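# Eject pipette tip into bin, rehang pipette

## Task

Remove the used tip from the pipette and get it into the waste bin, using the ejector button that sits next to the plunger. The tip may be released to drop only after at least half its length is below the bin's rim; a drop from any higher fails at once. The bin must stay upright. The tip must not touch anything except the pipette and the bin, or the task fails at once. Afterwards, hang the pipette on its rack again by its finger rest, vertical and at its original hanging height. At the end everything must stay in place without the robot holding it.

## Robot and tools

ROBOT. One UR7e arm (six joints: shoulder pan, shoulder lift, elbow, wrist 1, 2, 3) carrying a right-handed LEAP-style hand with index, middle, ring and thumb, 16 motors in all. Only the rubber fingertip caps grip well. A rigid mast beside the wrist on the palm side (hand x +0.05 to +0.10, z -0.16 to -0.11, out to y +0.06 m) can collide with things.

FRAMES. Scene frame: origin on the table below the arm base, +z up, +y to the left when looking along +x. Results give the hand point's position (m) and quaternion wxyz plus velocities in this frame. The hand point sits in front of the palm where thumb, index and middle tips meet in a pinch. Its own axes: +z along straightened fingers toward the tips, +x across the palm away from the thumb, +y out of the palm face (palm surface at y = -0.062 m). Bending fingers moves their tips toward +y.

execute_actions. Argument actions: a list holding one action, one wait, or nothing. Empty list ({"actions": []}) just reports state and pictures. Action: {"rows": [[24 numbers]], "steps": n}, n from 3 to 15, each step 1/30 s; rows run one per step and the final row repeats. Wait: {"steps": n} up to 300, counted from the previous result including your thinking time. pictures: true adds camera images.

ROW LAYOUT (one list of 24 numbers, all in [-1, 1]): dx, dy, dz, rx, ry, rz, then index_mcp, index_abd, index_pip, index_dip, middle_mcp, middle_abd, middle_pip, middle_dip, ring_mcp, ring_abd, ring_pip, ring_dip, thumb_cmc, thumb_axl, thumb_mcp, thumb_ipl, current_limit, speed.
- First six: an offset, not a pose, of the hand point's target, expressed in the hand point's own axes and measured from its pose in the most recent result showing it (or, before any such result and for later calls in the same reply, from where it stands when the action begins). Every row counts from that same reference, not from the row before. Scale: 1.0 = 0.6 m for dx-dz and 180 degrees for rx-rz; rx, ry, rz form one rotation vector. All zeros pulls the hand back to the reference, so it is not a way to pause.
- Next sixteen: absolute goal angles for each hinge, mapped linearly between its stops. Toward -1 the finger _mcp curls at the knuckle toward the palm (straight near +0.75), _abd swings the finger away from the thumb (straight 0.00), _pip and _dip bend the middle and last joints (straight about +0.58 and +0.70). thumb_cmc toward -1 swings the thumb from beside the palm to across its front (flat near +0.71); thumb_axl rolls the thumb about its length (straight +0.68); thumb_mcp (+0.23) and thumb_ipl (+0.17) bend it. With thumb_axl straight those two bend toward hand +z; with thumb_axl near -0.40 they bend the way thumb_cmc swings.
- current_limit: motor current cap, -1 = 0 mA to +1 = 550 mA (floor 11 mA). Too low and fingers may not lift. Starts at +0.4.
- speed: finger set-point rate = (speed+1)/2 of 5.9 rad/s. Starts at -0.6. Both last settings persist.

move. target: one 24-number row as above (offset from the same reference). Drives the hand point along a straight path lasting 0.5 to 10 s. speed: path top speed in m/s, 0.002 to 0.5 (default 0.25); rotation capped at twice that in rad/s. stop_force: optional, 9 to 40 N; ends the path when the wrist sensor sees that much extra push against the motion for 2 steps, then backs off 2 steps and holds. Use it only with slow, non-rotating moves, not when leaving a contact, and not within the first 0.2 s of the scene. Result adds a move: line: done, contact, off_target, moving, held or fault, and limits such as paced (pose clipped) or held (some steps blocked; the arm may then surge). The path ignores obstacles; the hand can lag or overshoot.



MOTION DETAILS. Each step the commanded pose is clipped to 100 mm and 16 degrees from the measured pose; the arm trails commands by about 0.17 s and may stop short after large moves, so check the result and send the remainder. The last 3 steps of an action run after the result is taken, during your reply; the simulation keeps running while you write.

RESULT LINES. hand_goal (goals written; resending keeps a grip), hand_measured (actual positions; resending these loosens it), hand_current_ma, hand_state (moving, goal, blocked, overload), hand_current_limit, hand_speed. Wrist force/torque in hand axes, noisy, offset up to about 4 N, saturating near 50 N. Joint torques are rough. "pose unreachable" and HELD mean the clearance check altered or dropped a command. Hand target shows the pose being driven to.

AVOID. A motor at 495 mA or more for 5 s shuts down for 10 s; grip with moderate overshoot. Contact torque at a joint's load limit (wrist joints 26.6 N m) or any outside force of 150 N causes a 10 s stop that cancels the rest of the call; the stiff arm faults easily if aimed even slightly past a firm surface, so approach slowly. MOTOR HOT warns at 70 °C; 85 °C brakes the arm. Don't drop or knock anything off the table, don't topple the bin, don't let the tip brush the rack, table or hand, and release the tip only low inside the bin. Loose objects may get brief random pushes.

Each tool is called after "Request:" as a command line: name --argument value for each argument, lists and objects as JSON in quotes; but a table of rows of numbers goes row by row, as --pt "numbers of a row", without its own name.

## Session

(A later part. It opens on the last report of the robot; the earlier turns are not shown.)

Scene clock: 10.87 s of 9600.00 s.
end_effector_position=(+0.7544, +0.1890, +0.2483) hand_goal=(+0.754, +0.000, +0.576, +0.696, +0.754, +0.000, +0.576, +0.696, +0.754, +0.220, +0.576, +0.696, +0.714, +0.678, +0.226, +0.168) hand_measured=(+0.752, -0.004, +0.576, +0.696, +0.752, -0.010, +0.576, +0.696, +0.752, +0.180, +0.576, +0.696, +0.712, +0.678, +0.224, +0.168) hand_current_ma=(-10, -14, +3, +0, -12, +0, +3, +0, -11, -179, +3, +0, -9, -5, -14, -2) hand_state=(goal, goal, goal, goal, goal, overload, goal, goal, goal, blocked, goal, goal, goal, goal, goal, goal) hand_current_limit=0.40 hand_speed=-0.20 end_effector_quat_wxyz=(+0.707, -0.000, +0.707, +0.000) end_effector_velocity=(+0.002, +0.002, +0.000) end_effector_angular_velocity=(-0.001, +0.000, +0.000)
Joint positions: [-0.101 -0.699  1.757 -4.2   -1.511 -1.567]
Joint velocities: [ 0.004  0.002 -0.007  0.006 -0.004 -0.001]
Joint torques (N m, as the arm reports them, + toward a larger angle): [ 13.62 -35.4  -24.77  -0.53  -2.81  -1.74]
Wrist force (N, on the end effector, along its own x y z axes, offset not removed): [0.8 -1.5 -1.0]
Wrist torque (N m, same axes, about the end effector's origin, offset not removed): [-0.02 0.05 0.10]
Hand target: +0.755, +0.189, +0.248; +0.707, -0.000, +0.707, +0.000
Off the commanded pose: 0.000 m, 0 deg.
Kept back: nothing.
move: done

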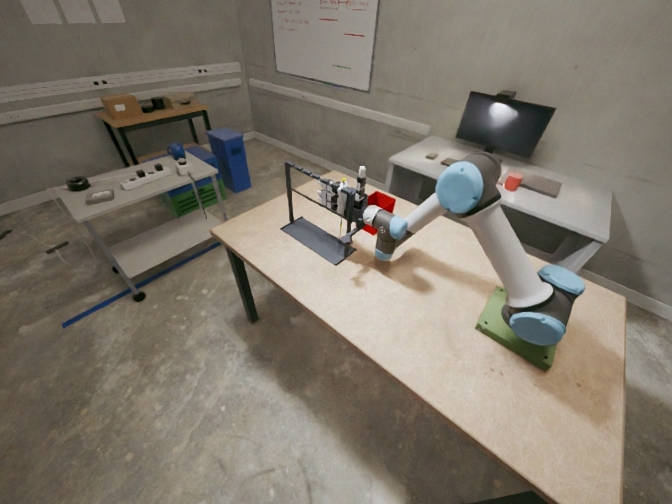

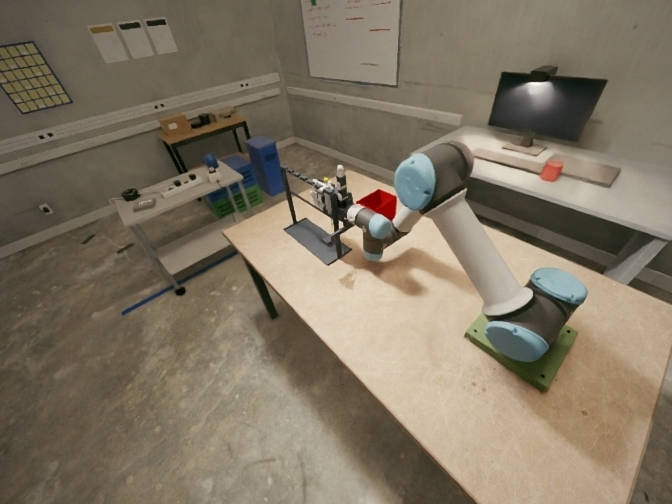

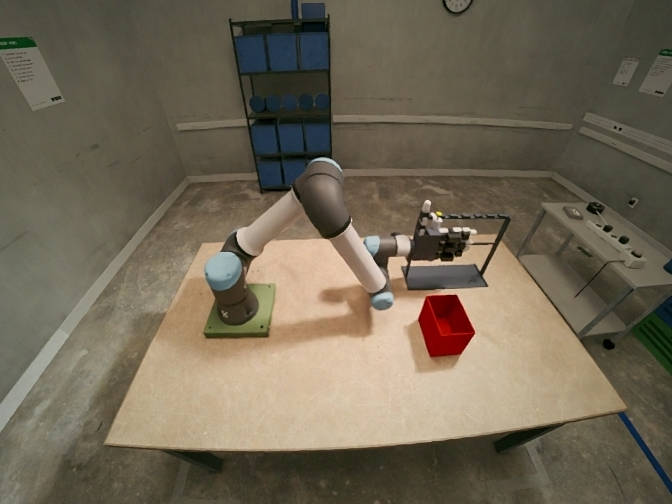

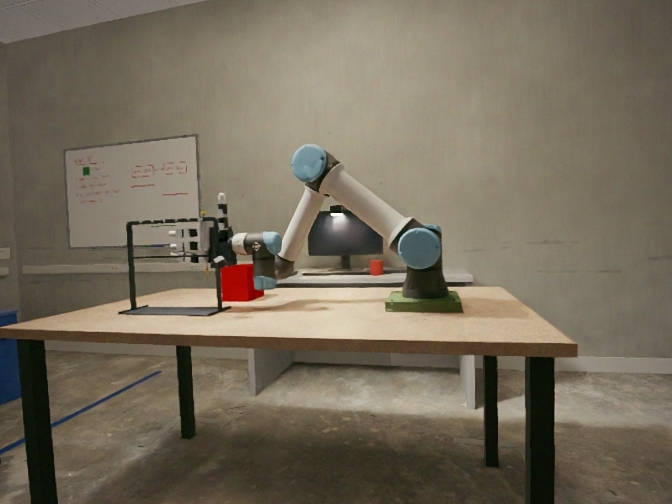

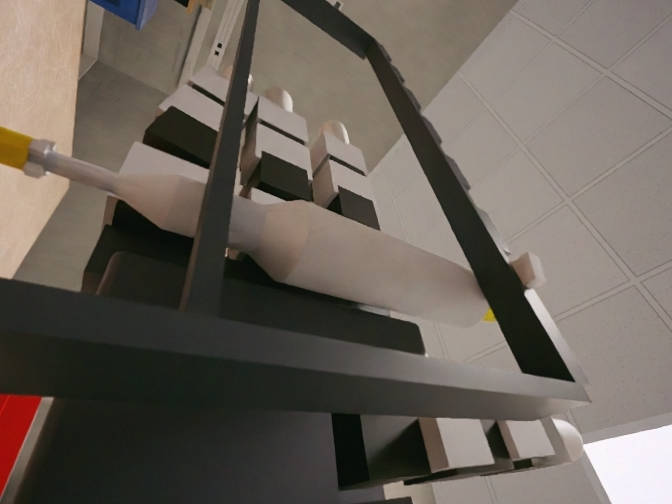

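Request:
move --target '[0,-0.018,0,0,0,0,0.754,0,0.576,0.696,0.754,0,0.576,0.696,0.754,0.22,0.576,0.696,0.714,0.678,0.226,0.168,0.4,-0.2]' --speed 0.04

Request:
move --target '[0,0.003,0.017,0,0,0,0.3,0,-0.5,0.1,0.3,0,-0.5,0.1,0.754,0.22,0.576,0.696,0.714,0.678,0.226,0.168,0.4,-0.2]' --speed 0.03

Request:
zoom_image --camera "cam_head_right" --region '[290, 155, 380, 245]'

Request:
zoom_image --camera "cam_low" --region '[150, 180, 270, 290]'

Scene clock: 11.90 s of 9600.00 s.
end_effector_position=(+0.7544, +0.1785, +0.2483) hand_goal=(+0.754, +0.000, +0.576, +0.696, +0.754, +0.000, +0.576, +0.696, +0.754, +0.220, +0.576, +0.696, +0.714, +0.678, +0.226, +0.168) hand_measured=(+0.752, -0.004, +0.576, +0.696, +0.752, -0.010, +0.576, +0.696, +0.752, +0.180, +0.576, +0.696, +0.712, +0.678, +0.224, +0.168) hand_current_ma=(-10, -14, +3, +0, -12, +0, +3, +0, -11, -179, +3, +0, -9, -5, -14, -2) hand_state=(goal, goal, goal, goal, goal, overload, goal, goal, goal, blocked, goal, goal, goal, goal, goal, goal) hand_current_limit=0.40 hand_speed=-0.20 end_effector_quat_wxyz=(+0.707, -0.000, +0.707, +0.000) end_effector_velocity=(+0.000, -0.004, -0.000) end_effector_angular_velocity=(+0.001, +0.001, -0.001)
Joint positions: [-0.122 -0.701  1.763 -4.204 -1.491 -1.567]
Joint velocities: [-0.007 -0.     0.002 -0.001  0.005  0.001]
Joint torques (N m, as the arm reports them, + toward a larger angle): [ -9.61 -51.73  -3.18  -3.96   2.04   1.21]
Wrist force (N, on the end effector, along its own x y z axes, offset not removed): [-0.4 0.1 -0.7]
Wrist torque (N m, same axes, about the end effector's origin, offset not removed): [0.13 0.18 -0.10]
Hand target: +0.754, +0.178, +0.248; +0.707, -0.000, +0.707, +0.000
Off the commanded pose: 0.000 m, 0 deg.
Kept back: nothing.
move: done

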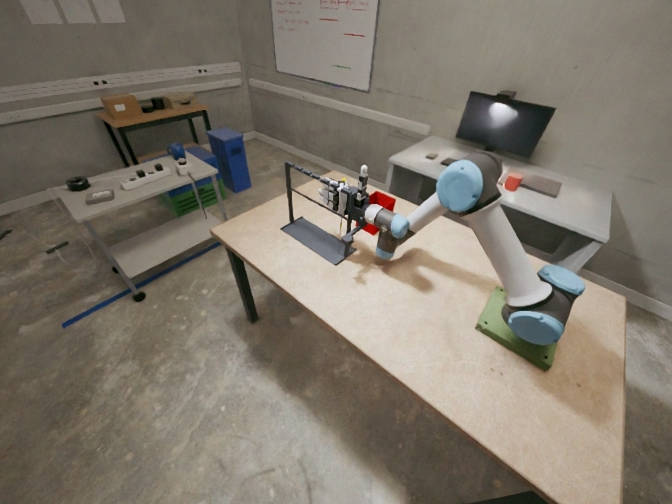

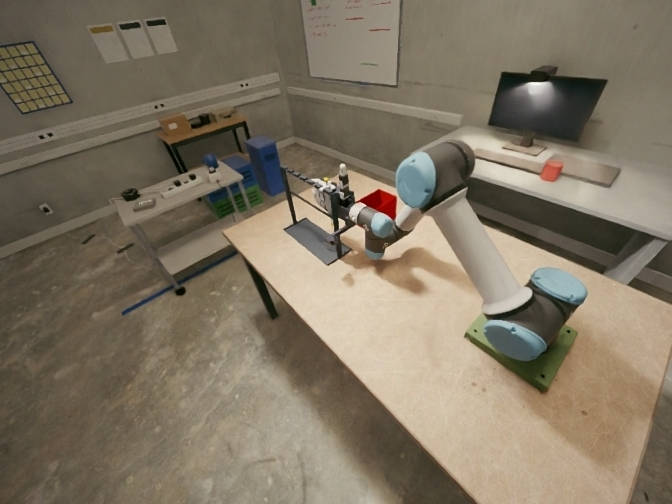

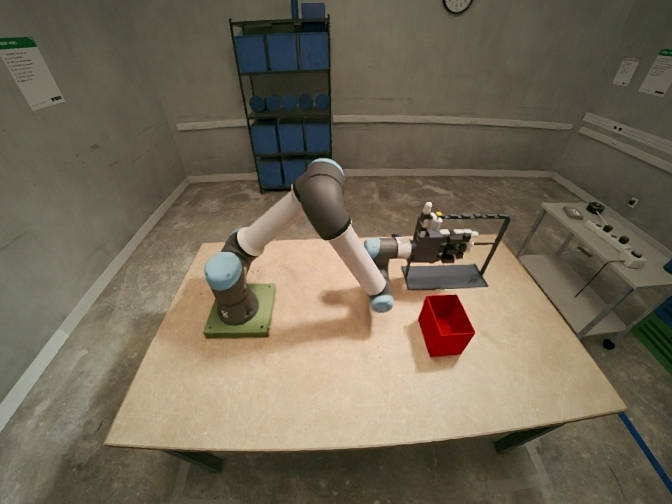

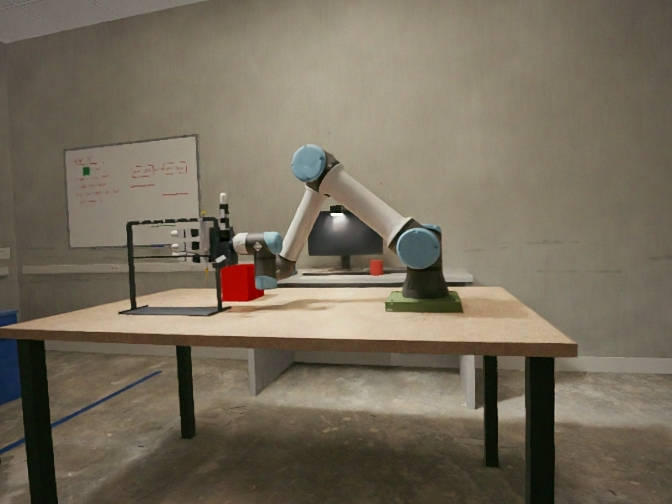

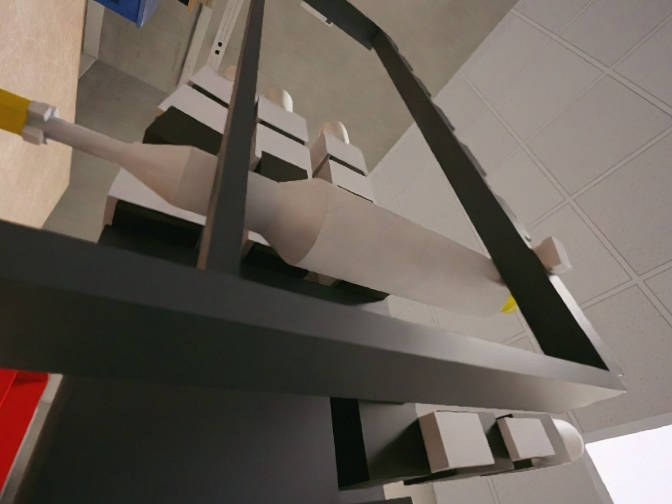

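Scene clock: 13.10 s of 9600.00 s.
end_effector_position=(+0.7646, +0.1803, +0.2483) hand_goal=(+0.300, +0.000, -0.500, +0.100, +0.300, +0.000, -0.500, +0.100, +0.754, +0.220, +0.576, +0.696, +0.714, +0.678, +0.226, +0.168) hand_measured=(+0.302, -0.004, -0.498, +0.102, +0.302, -0.132, -0.496, +0.102, +0.752, +0.204, +0.576, +0.696, +0.712, +0.678, +0.224, +0.168) hand_current_ma=(+11, -14, +14, +14, +13, +0, +18, +14, -15, -67, -2, +0, -9, -5, -14, -2) hand_state=(goal, goal, goal, goal, goal, overload, goal, goal, goal, goal, goal, goal, goal, goal, goal, goal) hand_current_limit=0.40 hand_speed=-0.20 end_effector_quat_wxyz=(+0.707, -0.000, +0.707, +0.000) end_effector_velocity=(+0.000, +0.001, +0.000) end_effector_angular_velocity=(-0.001, -0.000, +0.001)
Joint positions: [-0.117 -0.689  1.729 -4.183 -1.496 -1.567]
Joint velocities: [ 0.001 -0.    -0.001  0.001  0.    -0.001]
Joint torques (N m, as the arm reports them, + toward a larger angle): [ 12.98 -35.86 -25.47  -0.5   -2.72   0.59]
Wrist force (N, on the end effector, along its own x y z axes, offset not removed): [2.6 -1.1 -1.3]
Wrist torque (N m, same axes, about the end effector's origin, offset not removed): [0.06 -0.27 0.08]
Hand target: +0.765, +0.180, +0.248; +0.707, -0.000, +0.707, +0.000
Off the commanded pose: 0.000 m, 0 deg.
Kept back: nothing.
move: done

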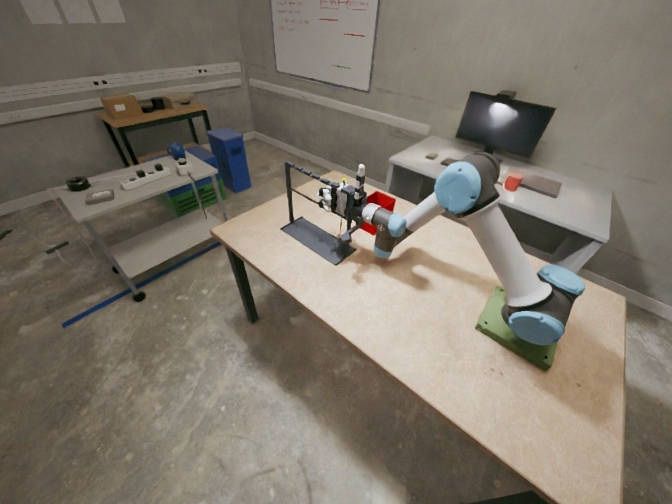

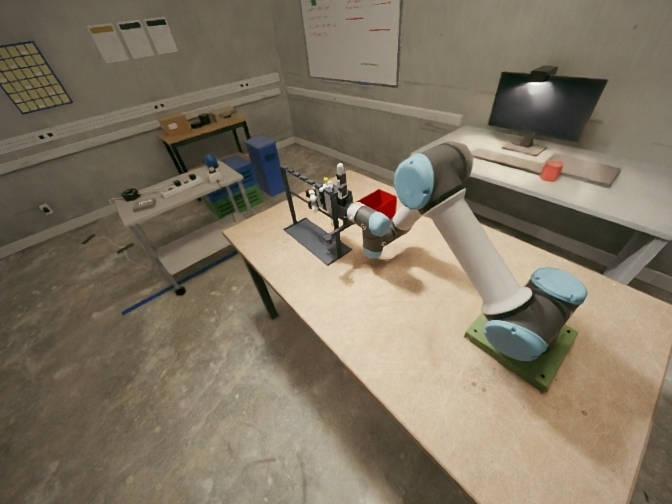

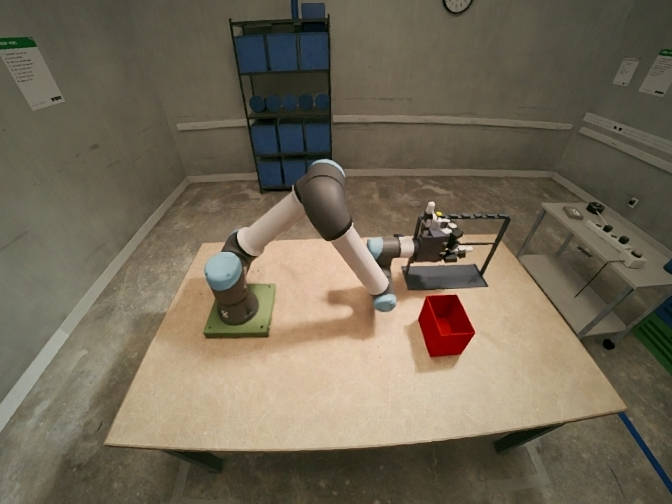

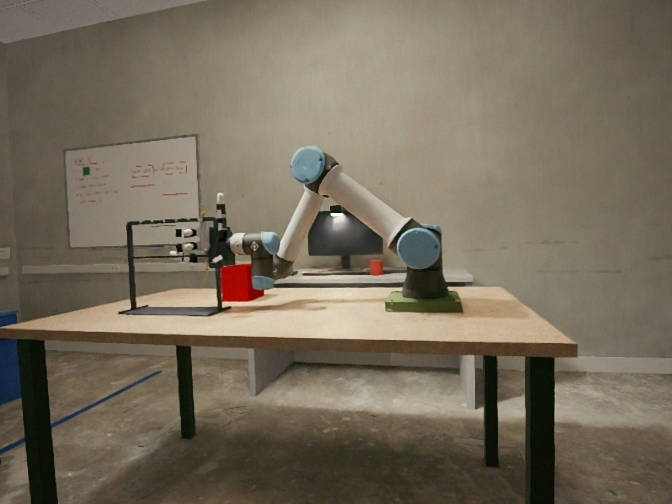

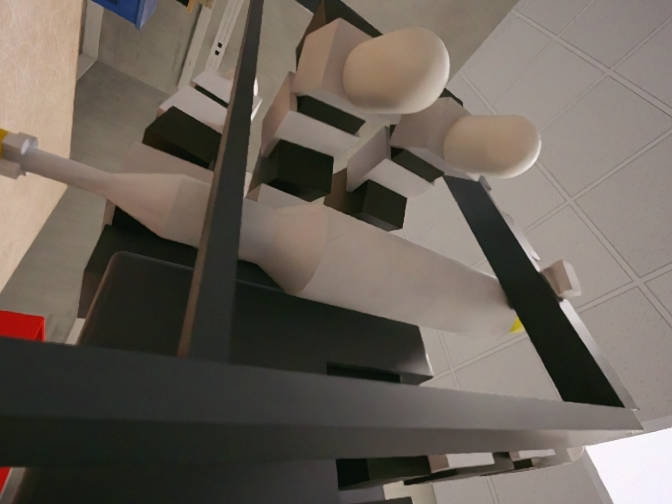

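Region (290, 155, 380, 245) of cam_head_right's 672x504 image, scaled by 5.600, with more detail than that image has.

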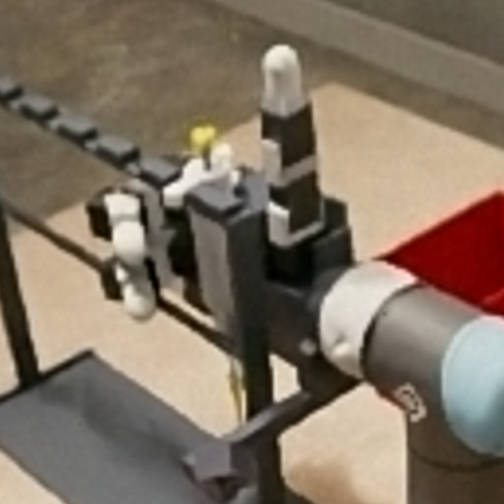

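Region (150, 180, 270, 290) of cam_low's 672x504 image, scaled by 4.200, with more detail than that image has; it fills the top 462 rows of this view, and the rest is white.

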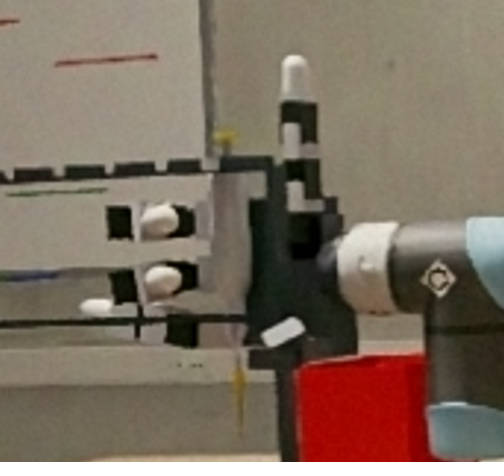

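Request:
move --target '[0,0.012,0,0,0,0,-0.07,0,-0.62,0.05,-0.07,0,-0.62,0.05,0.754,0.22,0.576,0.696,0.714,0.678,0.226,0.168,0.4,-0.7]' --speed 0.03

Scene clock: 14.13 s of 9600.00 s.
end_effector_position=(+0.7646, +0.1873, +0.2483) hand_goal=(-0.070, +0.000, -0.620, +0.050, -0.070, +0.000, -0.620, +0.050, +0.754, +0.220, +0.576, +0.696, +0.714, +0.678, +0.226, +0.168) hand_measured=(-0.068, -0.004, -0.618, +0.052, -0.068, -0.132, -0.616, +0.052, +0.752, +0.204, +0.576, +0.696, +0.712, +0.678, +0.224, +0.168) hand_current_ma=(+13, -14, +14, +14, +15, +0, +17, +14, -14, -67, -2, +0, -9, -5, -14, -2) hand_state=(goal, goal, goal, goal, goal, overload, goal, goal, goal, goal, goal, goal, goal, goal, goal, goal) hand_current_limit=0.40 hand_speed=-0.70 end_effector_quat_wxyz=(+0.707, -0.000, +0.707, +0.000) end_effector_velocity=(-0.000, +0.003, -0.001) end_effector_angular_velocity=(-0.000, +0.002, +0.002)
Joint positions: [-0.104 -0.687  1.725 -4.18  -1.509 -1.567]
Joint velocities: [ 0.005  0.001 -0.001  0.002 -0.003 -0.001]
Joint torques (N m, as the arm reports them, + toward a larger angle): [ 14.18 -36.04 -25.17  -0.37  -2.58  -0.23]
Wrist force (N, on the end effector, along its own x y z axes, offset not removed): [1.0 -1.7 -0.5]
Wrist torque (N m, same axes, about the end effector's origin, offset not removed): [-0.04 -0.12 -0.09]
Hand target: +0.765, +0.188, +0.248; +0.707, -0.000, +0.707, +0.000
Off the commanded pose: 0.000 m, 0 deg.
Kept back: nothing.
move: done

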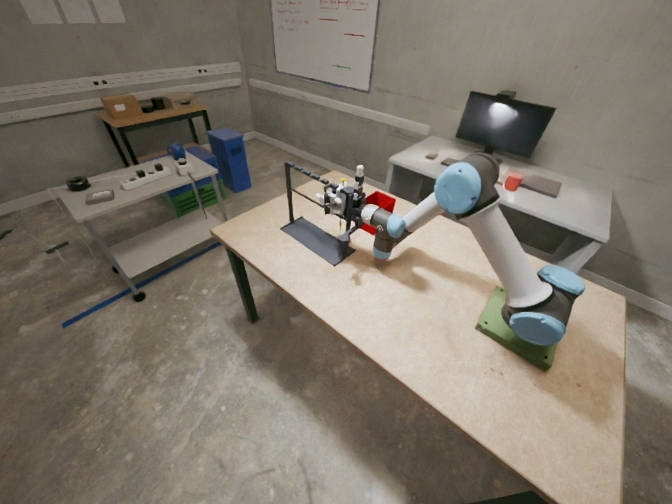

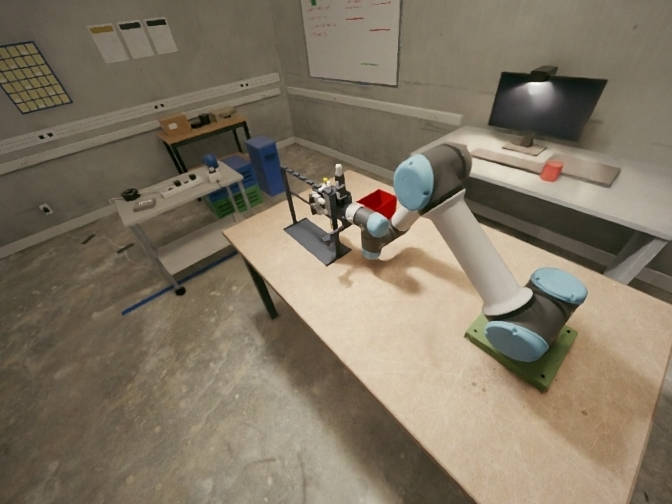

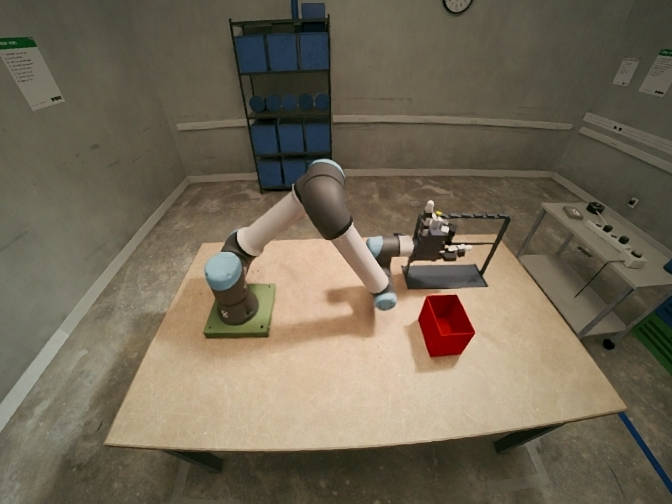

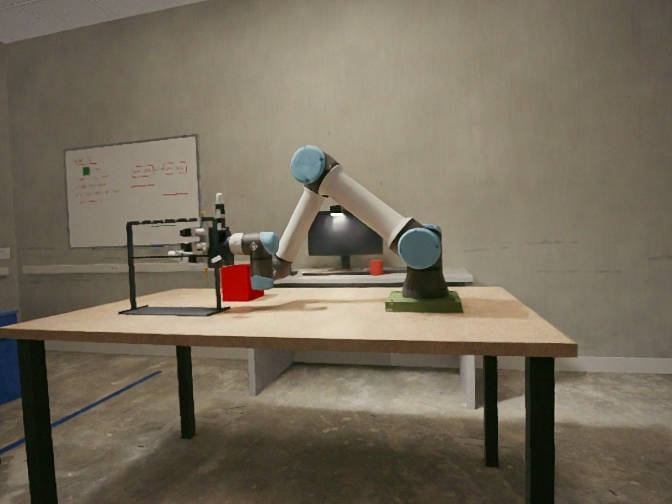

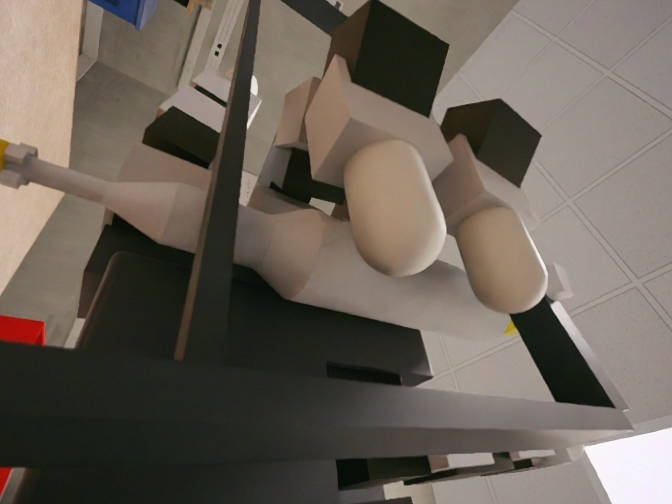

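Request:
move --target '[0,0,-0.013,0,0,0,-0.07,0,-0.62,0.05,-0.07,0,-0.62,0.05,0.754,0.22,0.576,0.696,0.714,0.678,0.226,0.168,0.4,-0.7]' --speed 0.03

Request:
move --target '[0,0.008,0,0,0,0,-0.1,0,-0.85,-0.3,-0.1,0,-0.85,-0.3,0.754,0.22,0.576,0.696,0.714,0.678,0.226,0.168,0.7,-0.7]' --speed 0.03

Request:
zoom_image --camera "cam_head_left" --region '[300, 155, 390, 245]'

Request:
zoom_image --camera "cam_low" --region '[150, 180, 270, 290]'

Scene clock: 15.13 s of 9600.00 s.
end_effector_position=(+0.7571, +0.1873, +0.2483) hand_goal=(-0.070, +0.000, -0.620, +0.050, -0.070, +0.000, -0.620, +0.050, +0.754, +0.220, +0.576, +0.696, +0.714, +0.678, +0.226, +0.168) hand_measured=(-0.068, -0.004, -0.618, +0.052, -0.068, -0.132, -0.616, +0.052, +0.752, +0.204, +0.576, +0.696, +0.712, +0.678, +0.224, +0.168) hand_current_ma=(+13, -14, +14, +14, +15, +0, +17, +14, -14, -67, -2, +0, -9, -5, -14, -2) hand_state=(goal, goal, goal, goal, goal, overload, goal, goal, goal, goal, goal, goal, goal, goal, goal, goal) hand_current_limit=0.40 hand_speed=-0.70 end_effector_quat_wxyz=(+0.707, -0.000, +0.707, +0.000) end_effector_velocity=(-0.003, +0.000, -0.000) end_effector_angular_velocity=(+0.001, +0.001, +0.000)
Joint positions: [-0.104 -0.696  1.749 -4.195 -1.509 -1.567]
Joint velocities: [ 0.    -0.003  0.009 -0.006  0.     0.001]
Joint torques (N m, as the arm reports them, + toward a larger angle): [-10.39 -51.97  -3.64  -3.93   2.19  -0.53]
Wrist force (N, on the end effector, along its own x y z axes, offset not removed): [0.9 -0.8 -1.5]
Wrist torque (N m, same axes, about the end effector's origin, offset not removed): [0.06 -0.02 -0.11]
Hand target: +0.757, +0.187, +0.248; +0.707, -0.000, +0.707, +0.000
Off the commanded pose: 0.000 m, 0 deg.
Kept back: nothing.
move: done

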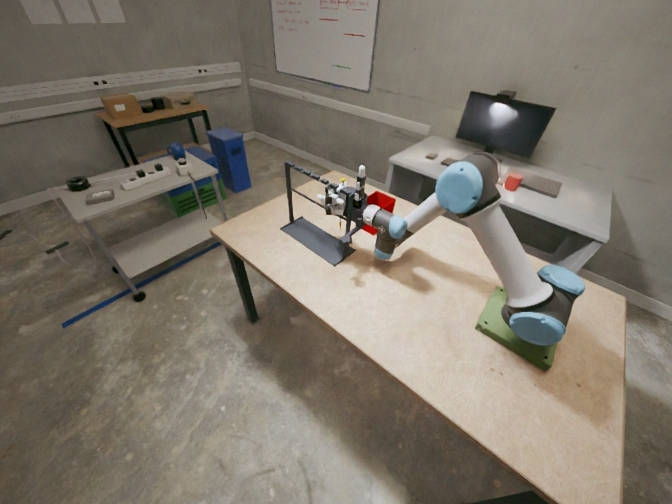

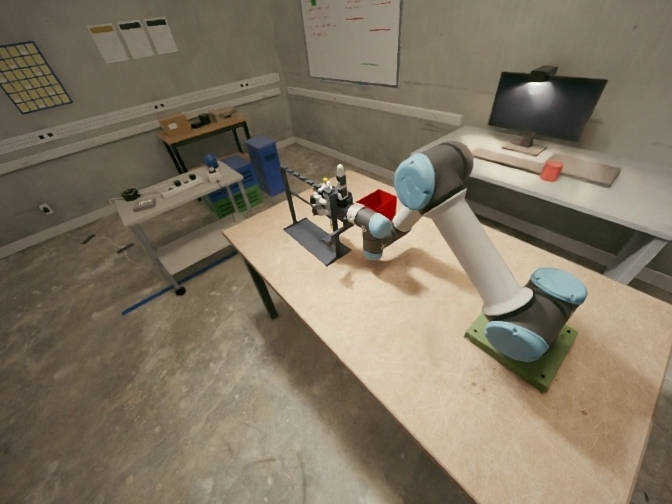

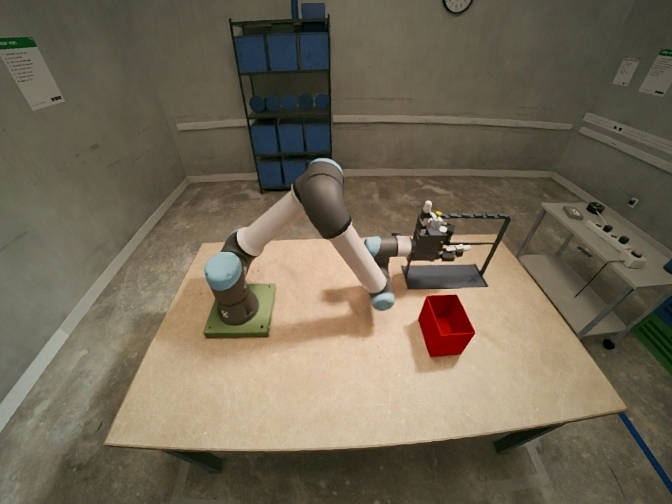

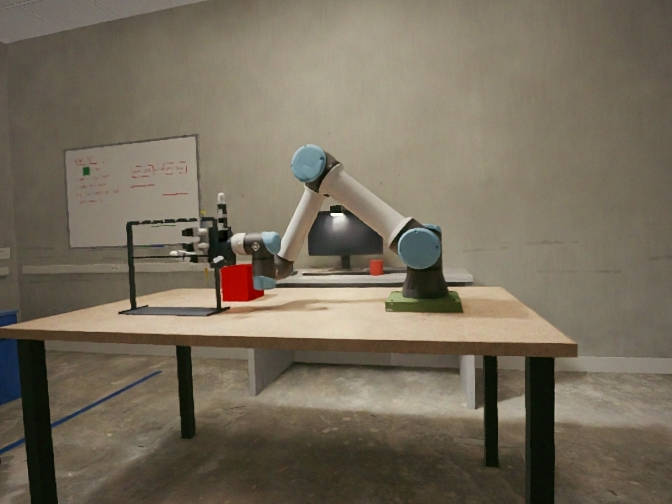

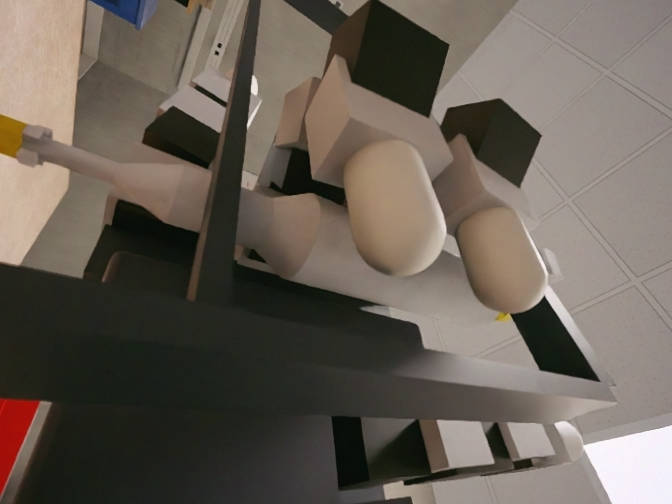

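Scene clock: 15.87 s of 9600.00 s.
end_effector_position=(+0.7571, +0.1919, +0.2483) hand_goal=(-0.100, +0.000, -0.850, -0.300, -0.100, +0.000, -0.850, -0.300, +0.754, +0.220, +0.576, +0.696, +0.714, +0.678, +0.226, +0.168) hand_measured=(-0.100, -0.004, -0.796, -0.188, -0.100, -0.136, -0.796, -0.186, +0.752, +0.204, +0.576, +0.696, +0.712, +0.678, +0.224, +0.168) hand_current_ma=(-1, -14, +268, +467, +3, +0, +284, +467, -13, -66, -2, +0, -9, -5, -14, -2) hand_state=(goal, goal, blocked, blocked, goal, overload, blocked, blocked, goal, goal, goal, goal, goal, goal, goal, goal) hand_current_limit=0.70 hand_speed=-0.70 end_effector_quat_wxyz=(+0.707, -0.000, +0.707, +0.000) end_effector_velocity=(+0.000, +0.002, -0.001) end_effector_angular_velocity=(+0.000, +0.000, -0.001)
Joint positions: [-0.096 -0.695  1.746 -4.193 -1.517 -1.567]
Joint velocities: [ 0.003  0.002 -0.002  0.    -0.004  0.   ]
Joint torques (N m, as the arm reports them, + toward a larger angle): [ 14.79 -33.8  -24.    -0.1   -2.49  -0.74]
Wrist force (N, on the end effector, along its own x y z axes, offset not removed): [-1.5 -1.9 -2.0]
Wrist torque (N m, same axes, about the end effector's origin, offset not removed): [0.08 -0.03 -0.19]
Hand target: +0.757, +0.192, +0.248; +0.707, -0.000, +0.707, +0.000
Off the commanded pose: 0.000 m, 0 deg.
Kept back: nothing.
move: done

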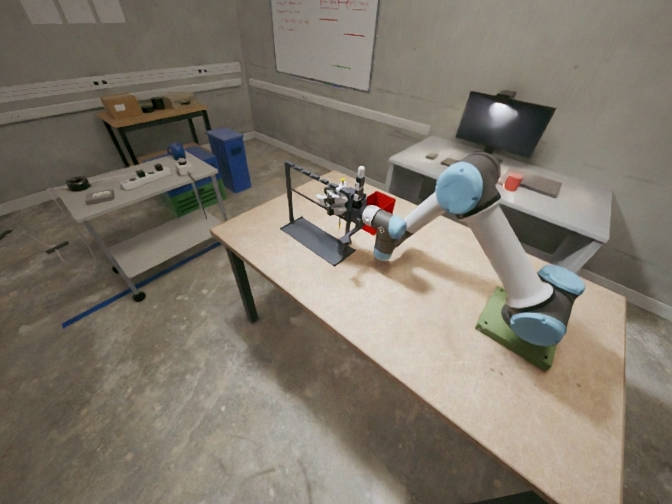

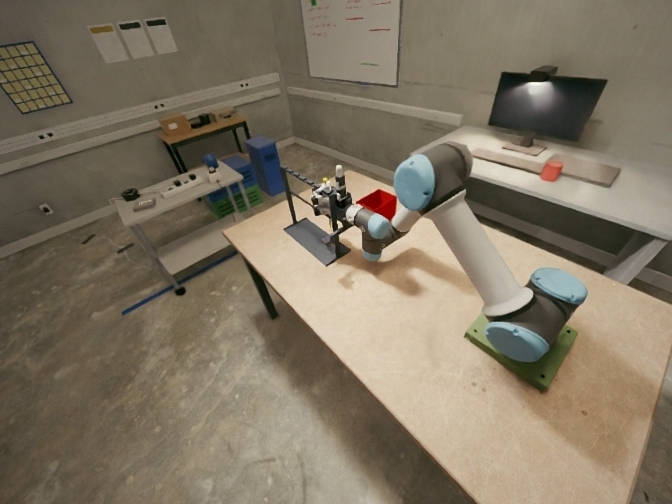

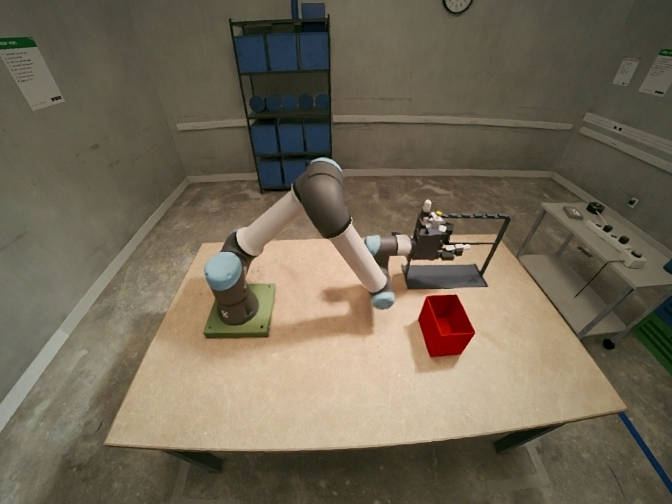

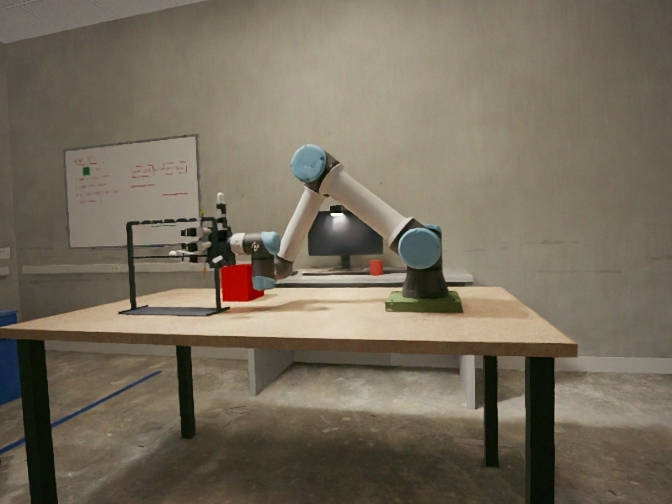

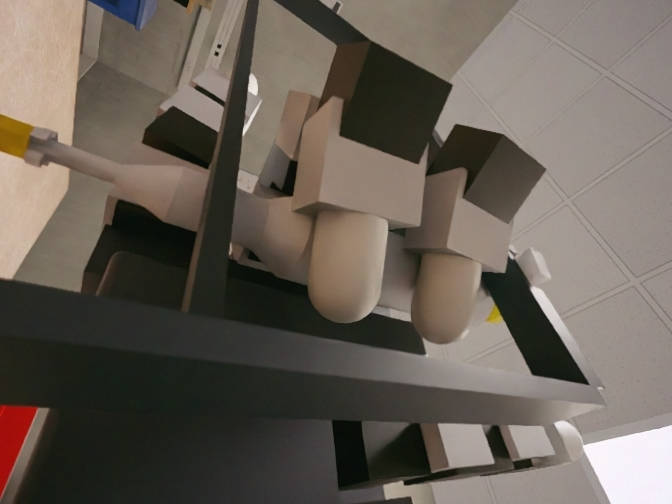

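Region (300, 155, 390, 245) of cam_head_left's 672x504 image, scaled by 5.600, with more detail than that image has.

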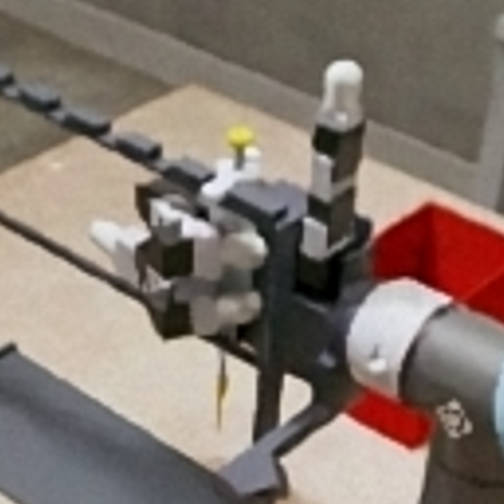

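Region (150, 180, 270, 290) of cam_low's 672x504 image, scaled by 4.200, with more detail than that image has; it fills the top 462 rows of this view, and the rest is white.

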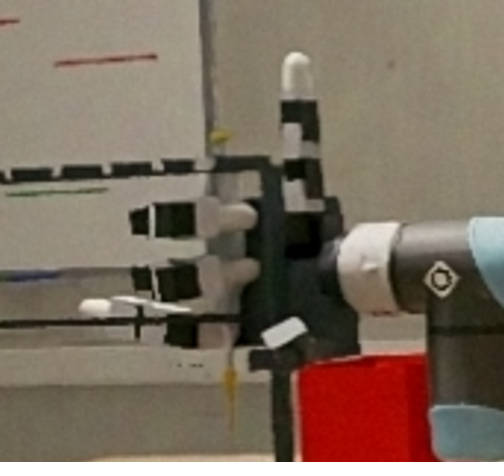

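Gripped. Lift 10 mm.

Request:
move --target '[-0.017,-0.003,0,0,0,0,-0.14,0,-0.9,-0.3,-0.14,0,-0.9,-0.3,0.754,0.22,0.576,0.696,0.714,0.678,0.226,0.168,0.75,-0.7]' --speed 0.02

Request:
zoom_image --camera "cam_low" --region '[170, 190, 240, 250]'

Scene clock: 16.93 s of 9600.00 s.
end_effector_position=(+0.7571, +0.1901, +0.2582) hand_goal=(-0.140, +0.000, -0.900, -0.300, -0.140, +0.000, -0.900, -0.300, +0.754, +0.220, +0.576, +0.696, +0.714, +0.678, +0.226, +0.168) hand_measured=(-0.136, -0.004, -0.796, -0.190, -0.134, -0.140, -0.796, -0.188, +0.752, +0.204, +0.576, +0.696, +0.712, +0.678, +0.224, +0.168) hand_current_ma=(+23, -14, +481, +481, +28, +0, +481, +481, -13, -66, -2, +0, -9, -5, -14, -2) hand_state=(goal, goal, blocked, blocked, goal, overload, blocked, blocked, goal, goal, goal, goal, goal, goal, goal, goal) hand_current_limit=0.75 hand_speed=-0.70 end_effector_quat_wxyz=(+0.707, -0.000, +0.707, +0.000) end_effector_velocity=(-0.000, -0.001, +0.003) end_effector_angular_velocity=(+0.000, -0.000, -0.001)
Joint positions: [-0.099 -0.716  1.751 -4.177 -1.514 -1.567]
Joint velocities: [-0.001 -0.006  0.002  0.003  0.001  0.   ]
Joint torques (N m, as the arm reports them, + toward a larger angle): [-10.48 -52.61  -4.51  -0.77   2.1    0.01]
Wrist force (N, on the end effector, along its own x y z axes, offset not removed): [3.2 -0.1 -0.4]
Wrist torque (N m, same axes, about the end effector's origin, offset not removed): [0.12 -0.30 0.05]
Hand target: +0.757, +0.190, +0.259; +0.707, -0.000, +0.707, +0.000
Off the commanded pose: 0.000 m, 0 deg.
Kept back: nothing.
move: done

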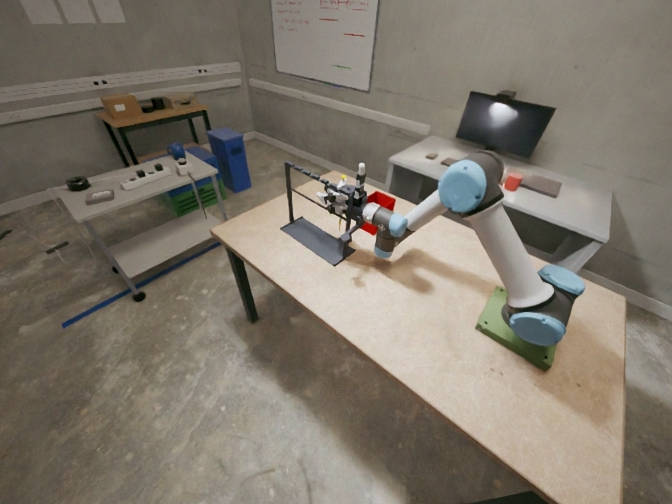

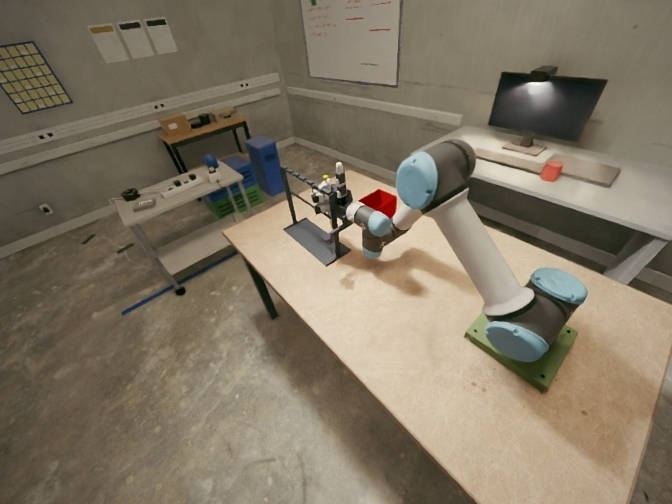

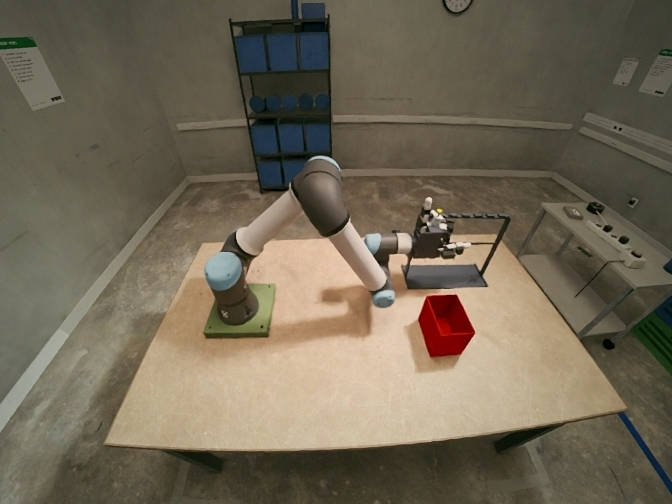

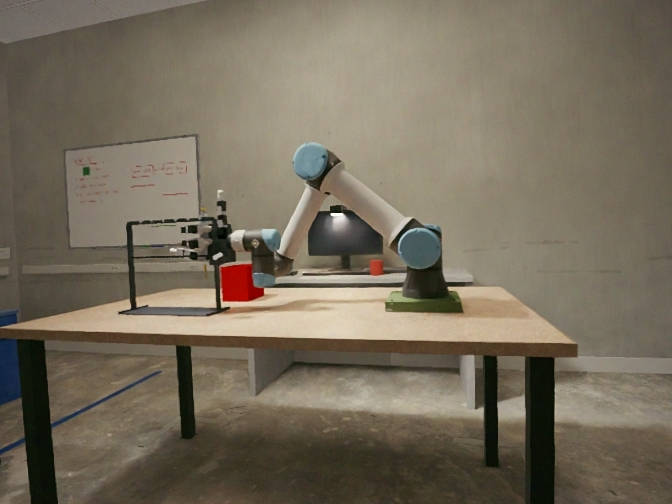

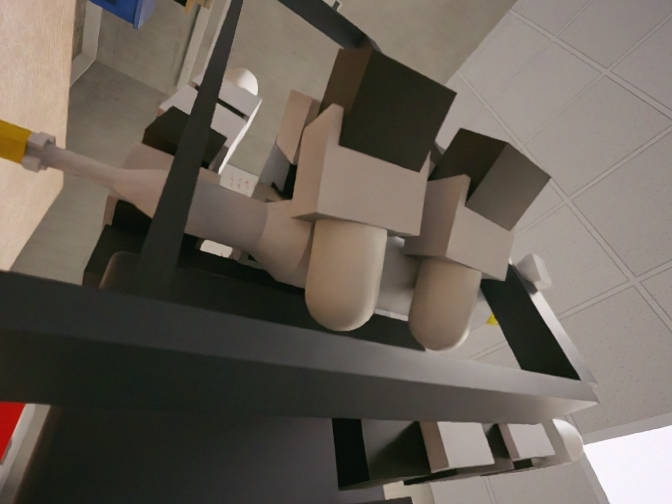

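Region (170, 190, 240, 250) of cam_low's 672x504 image, scaled by 7.200, with more detail than that image has; it fills the top 432 rows of this view, and the rest is white.

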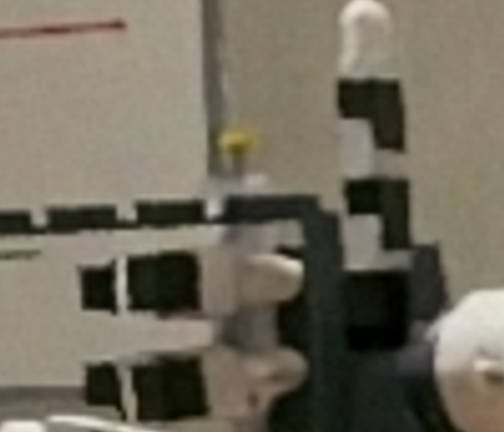

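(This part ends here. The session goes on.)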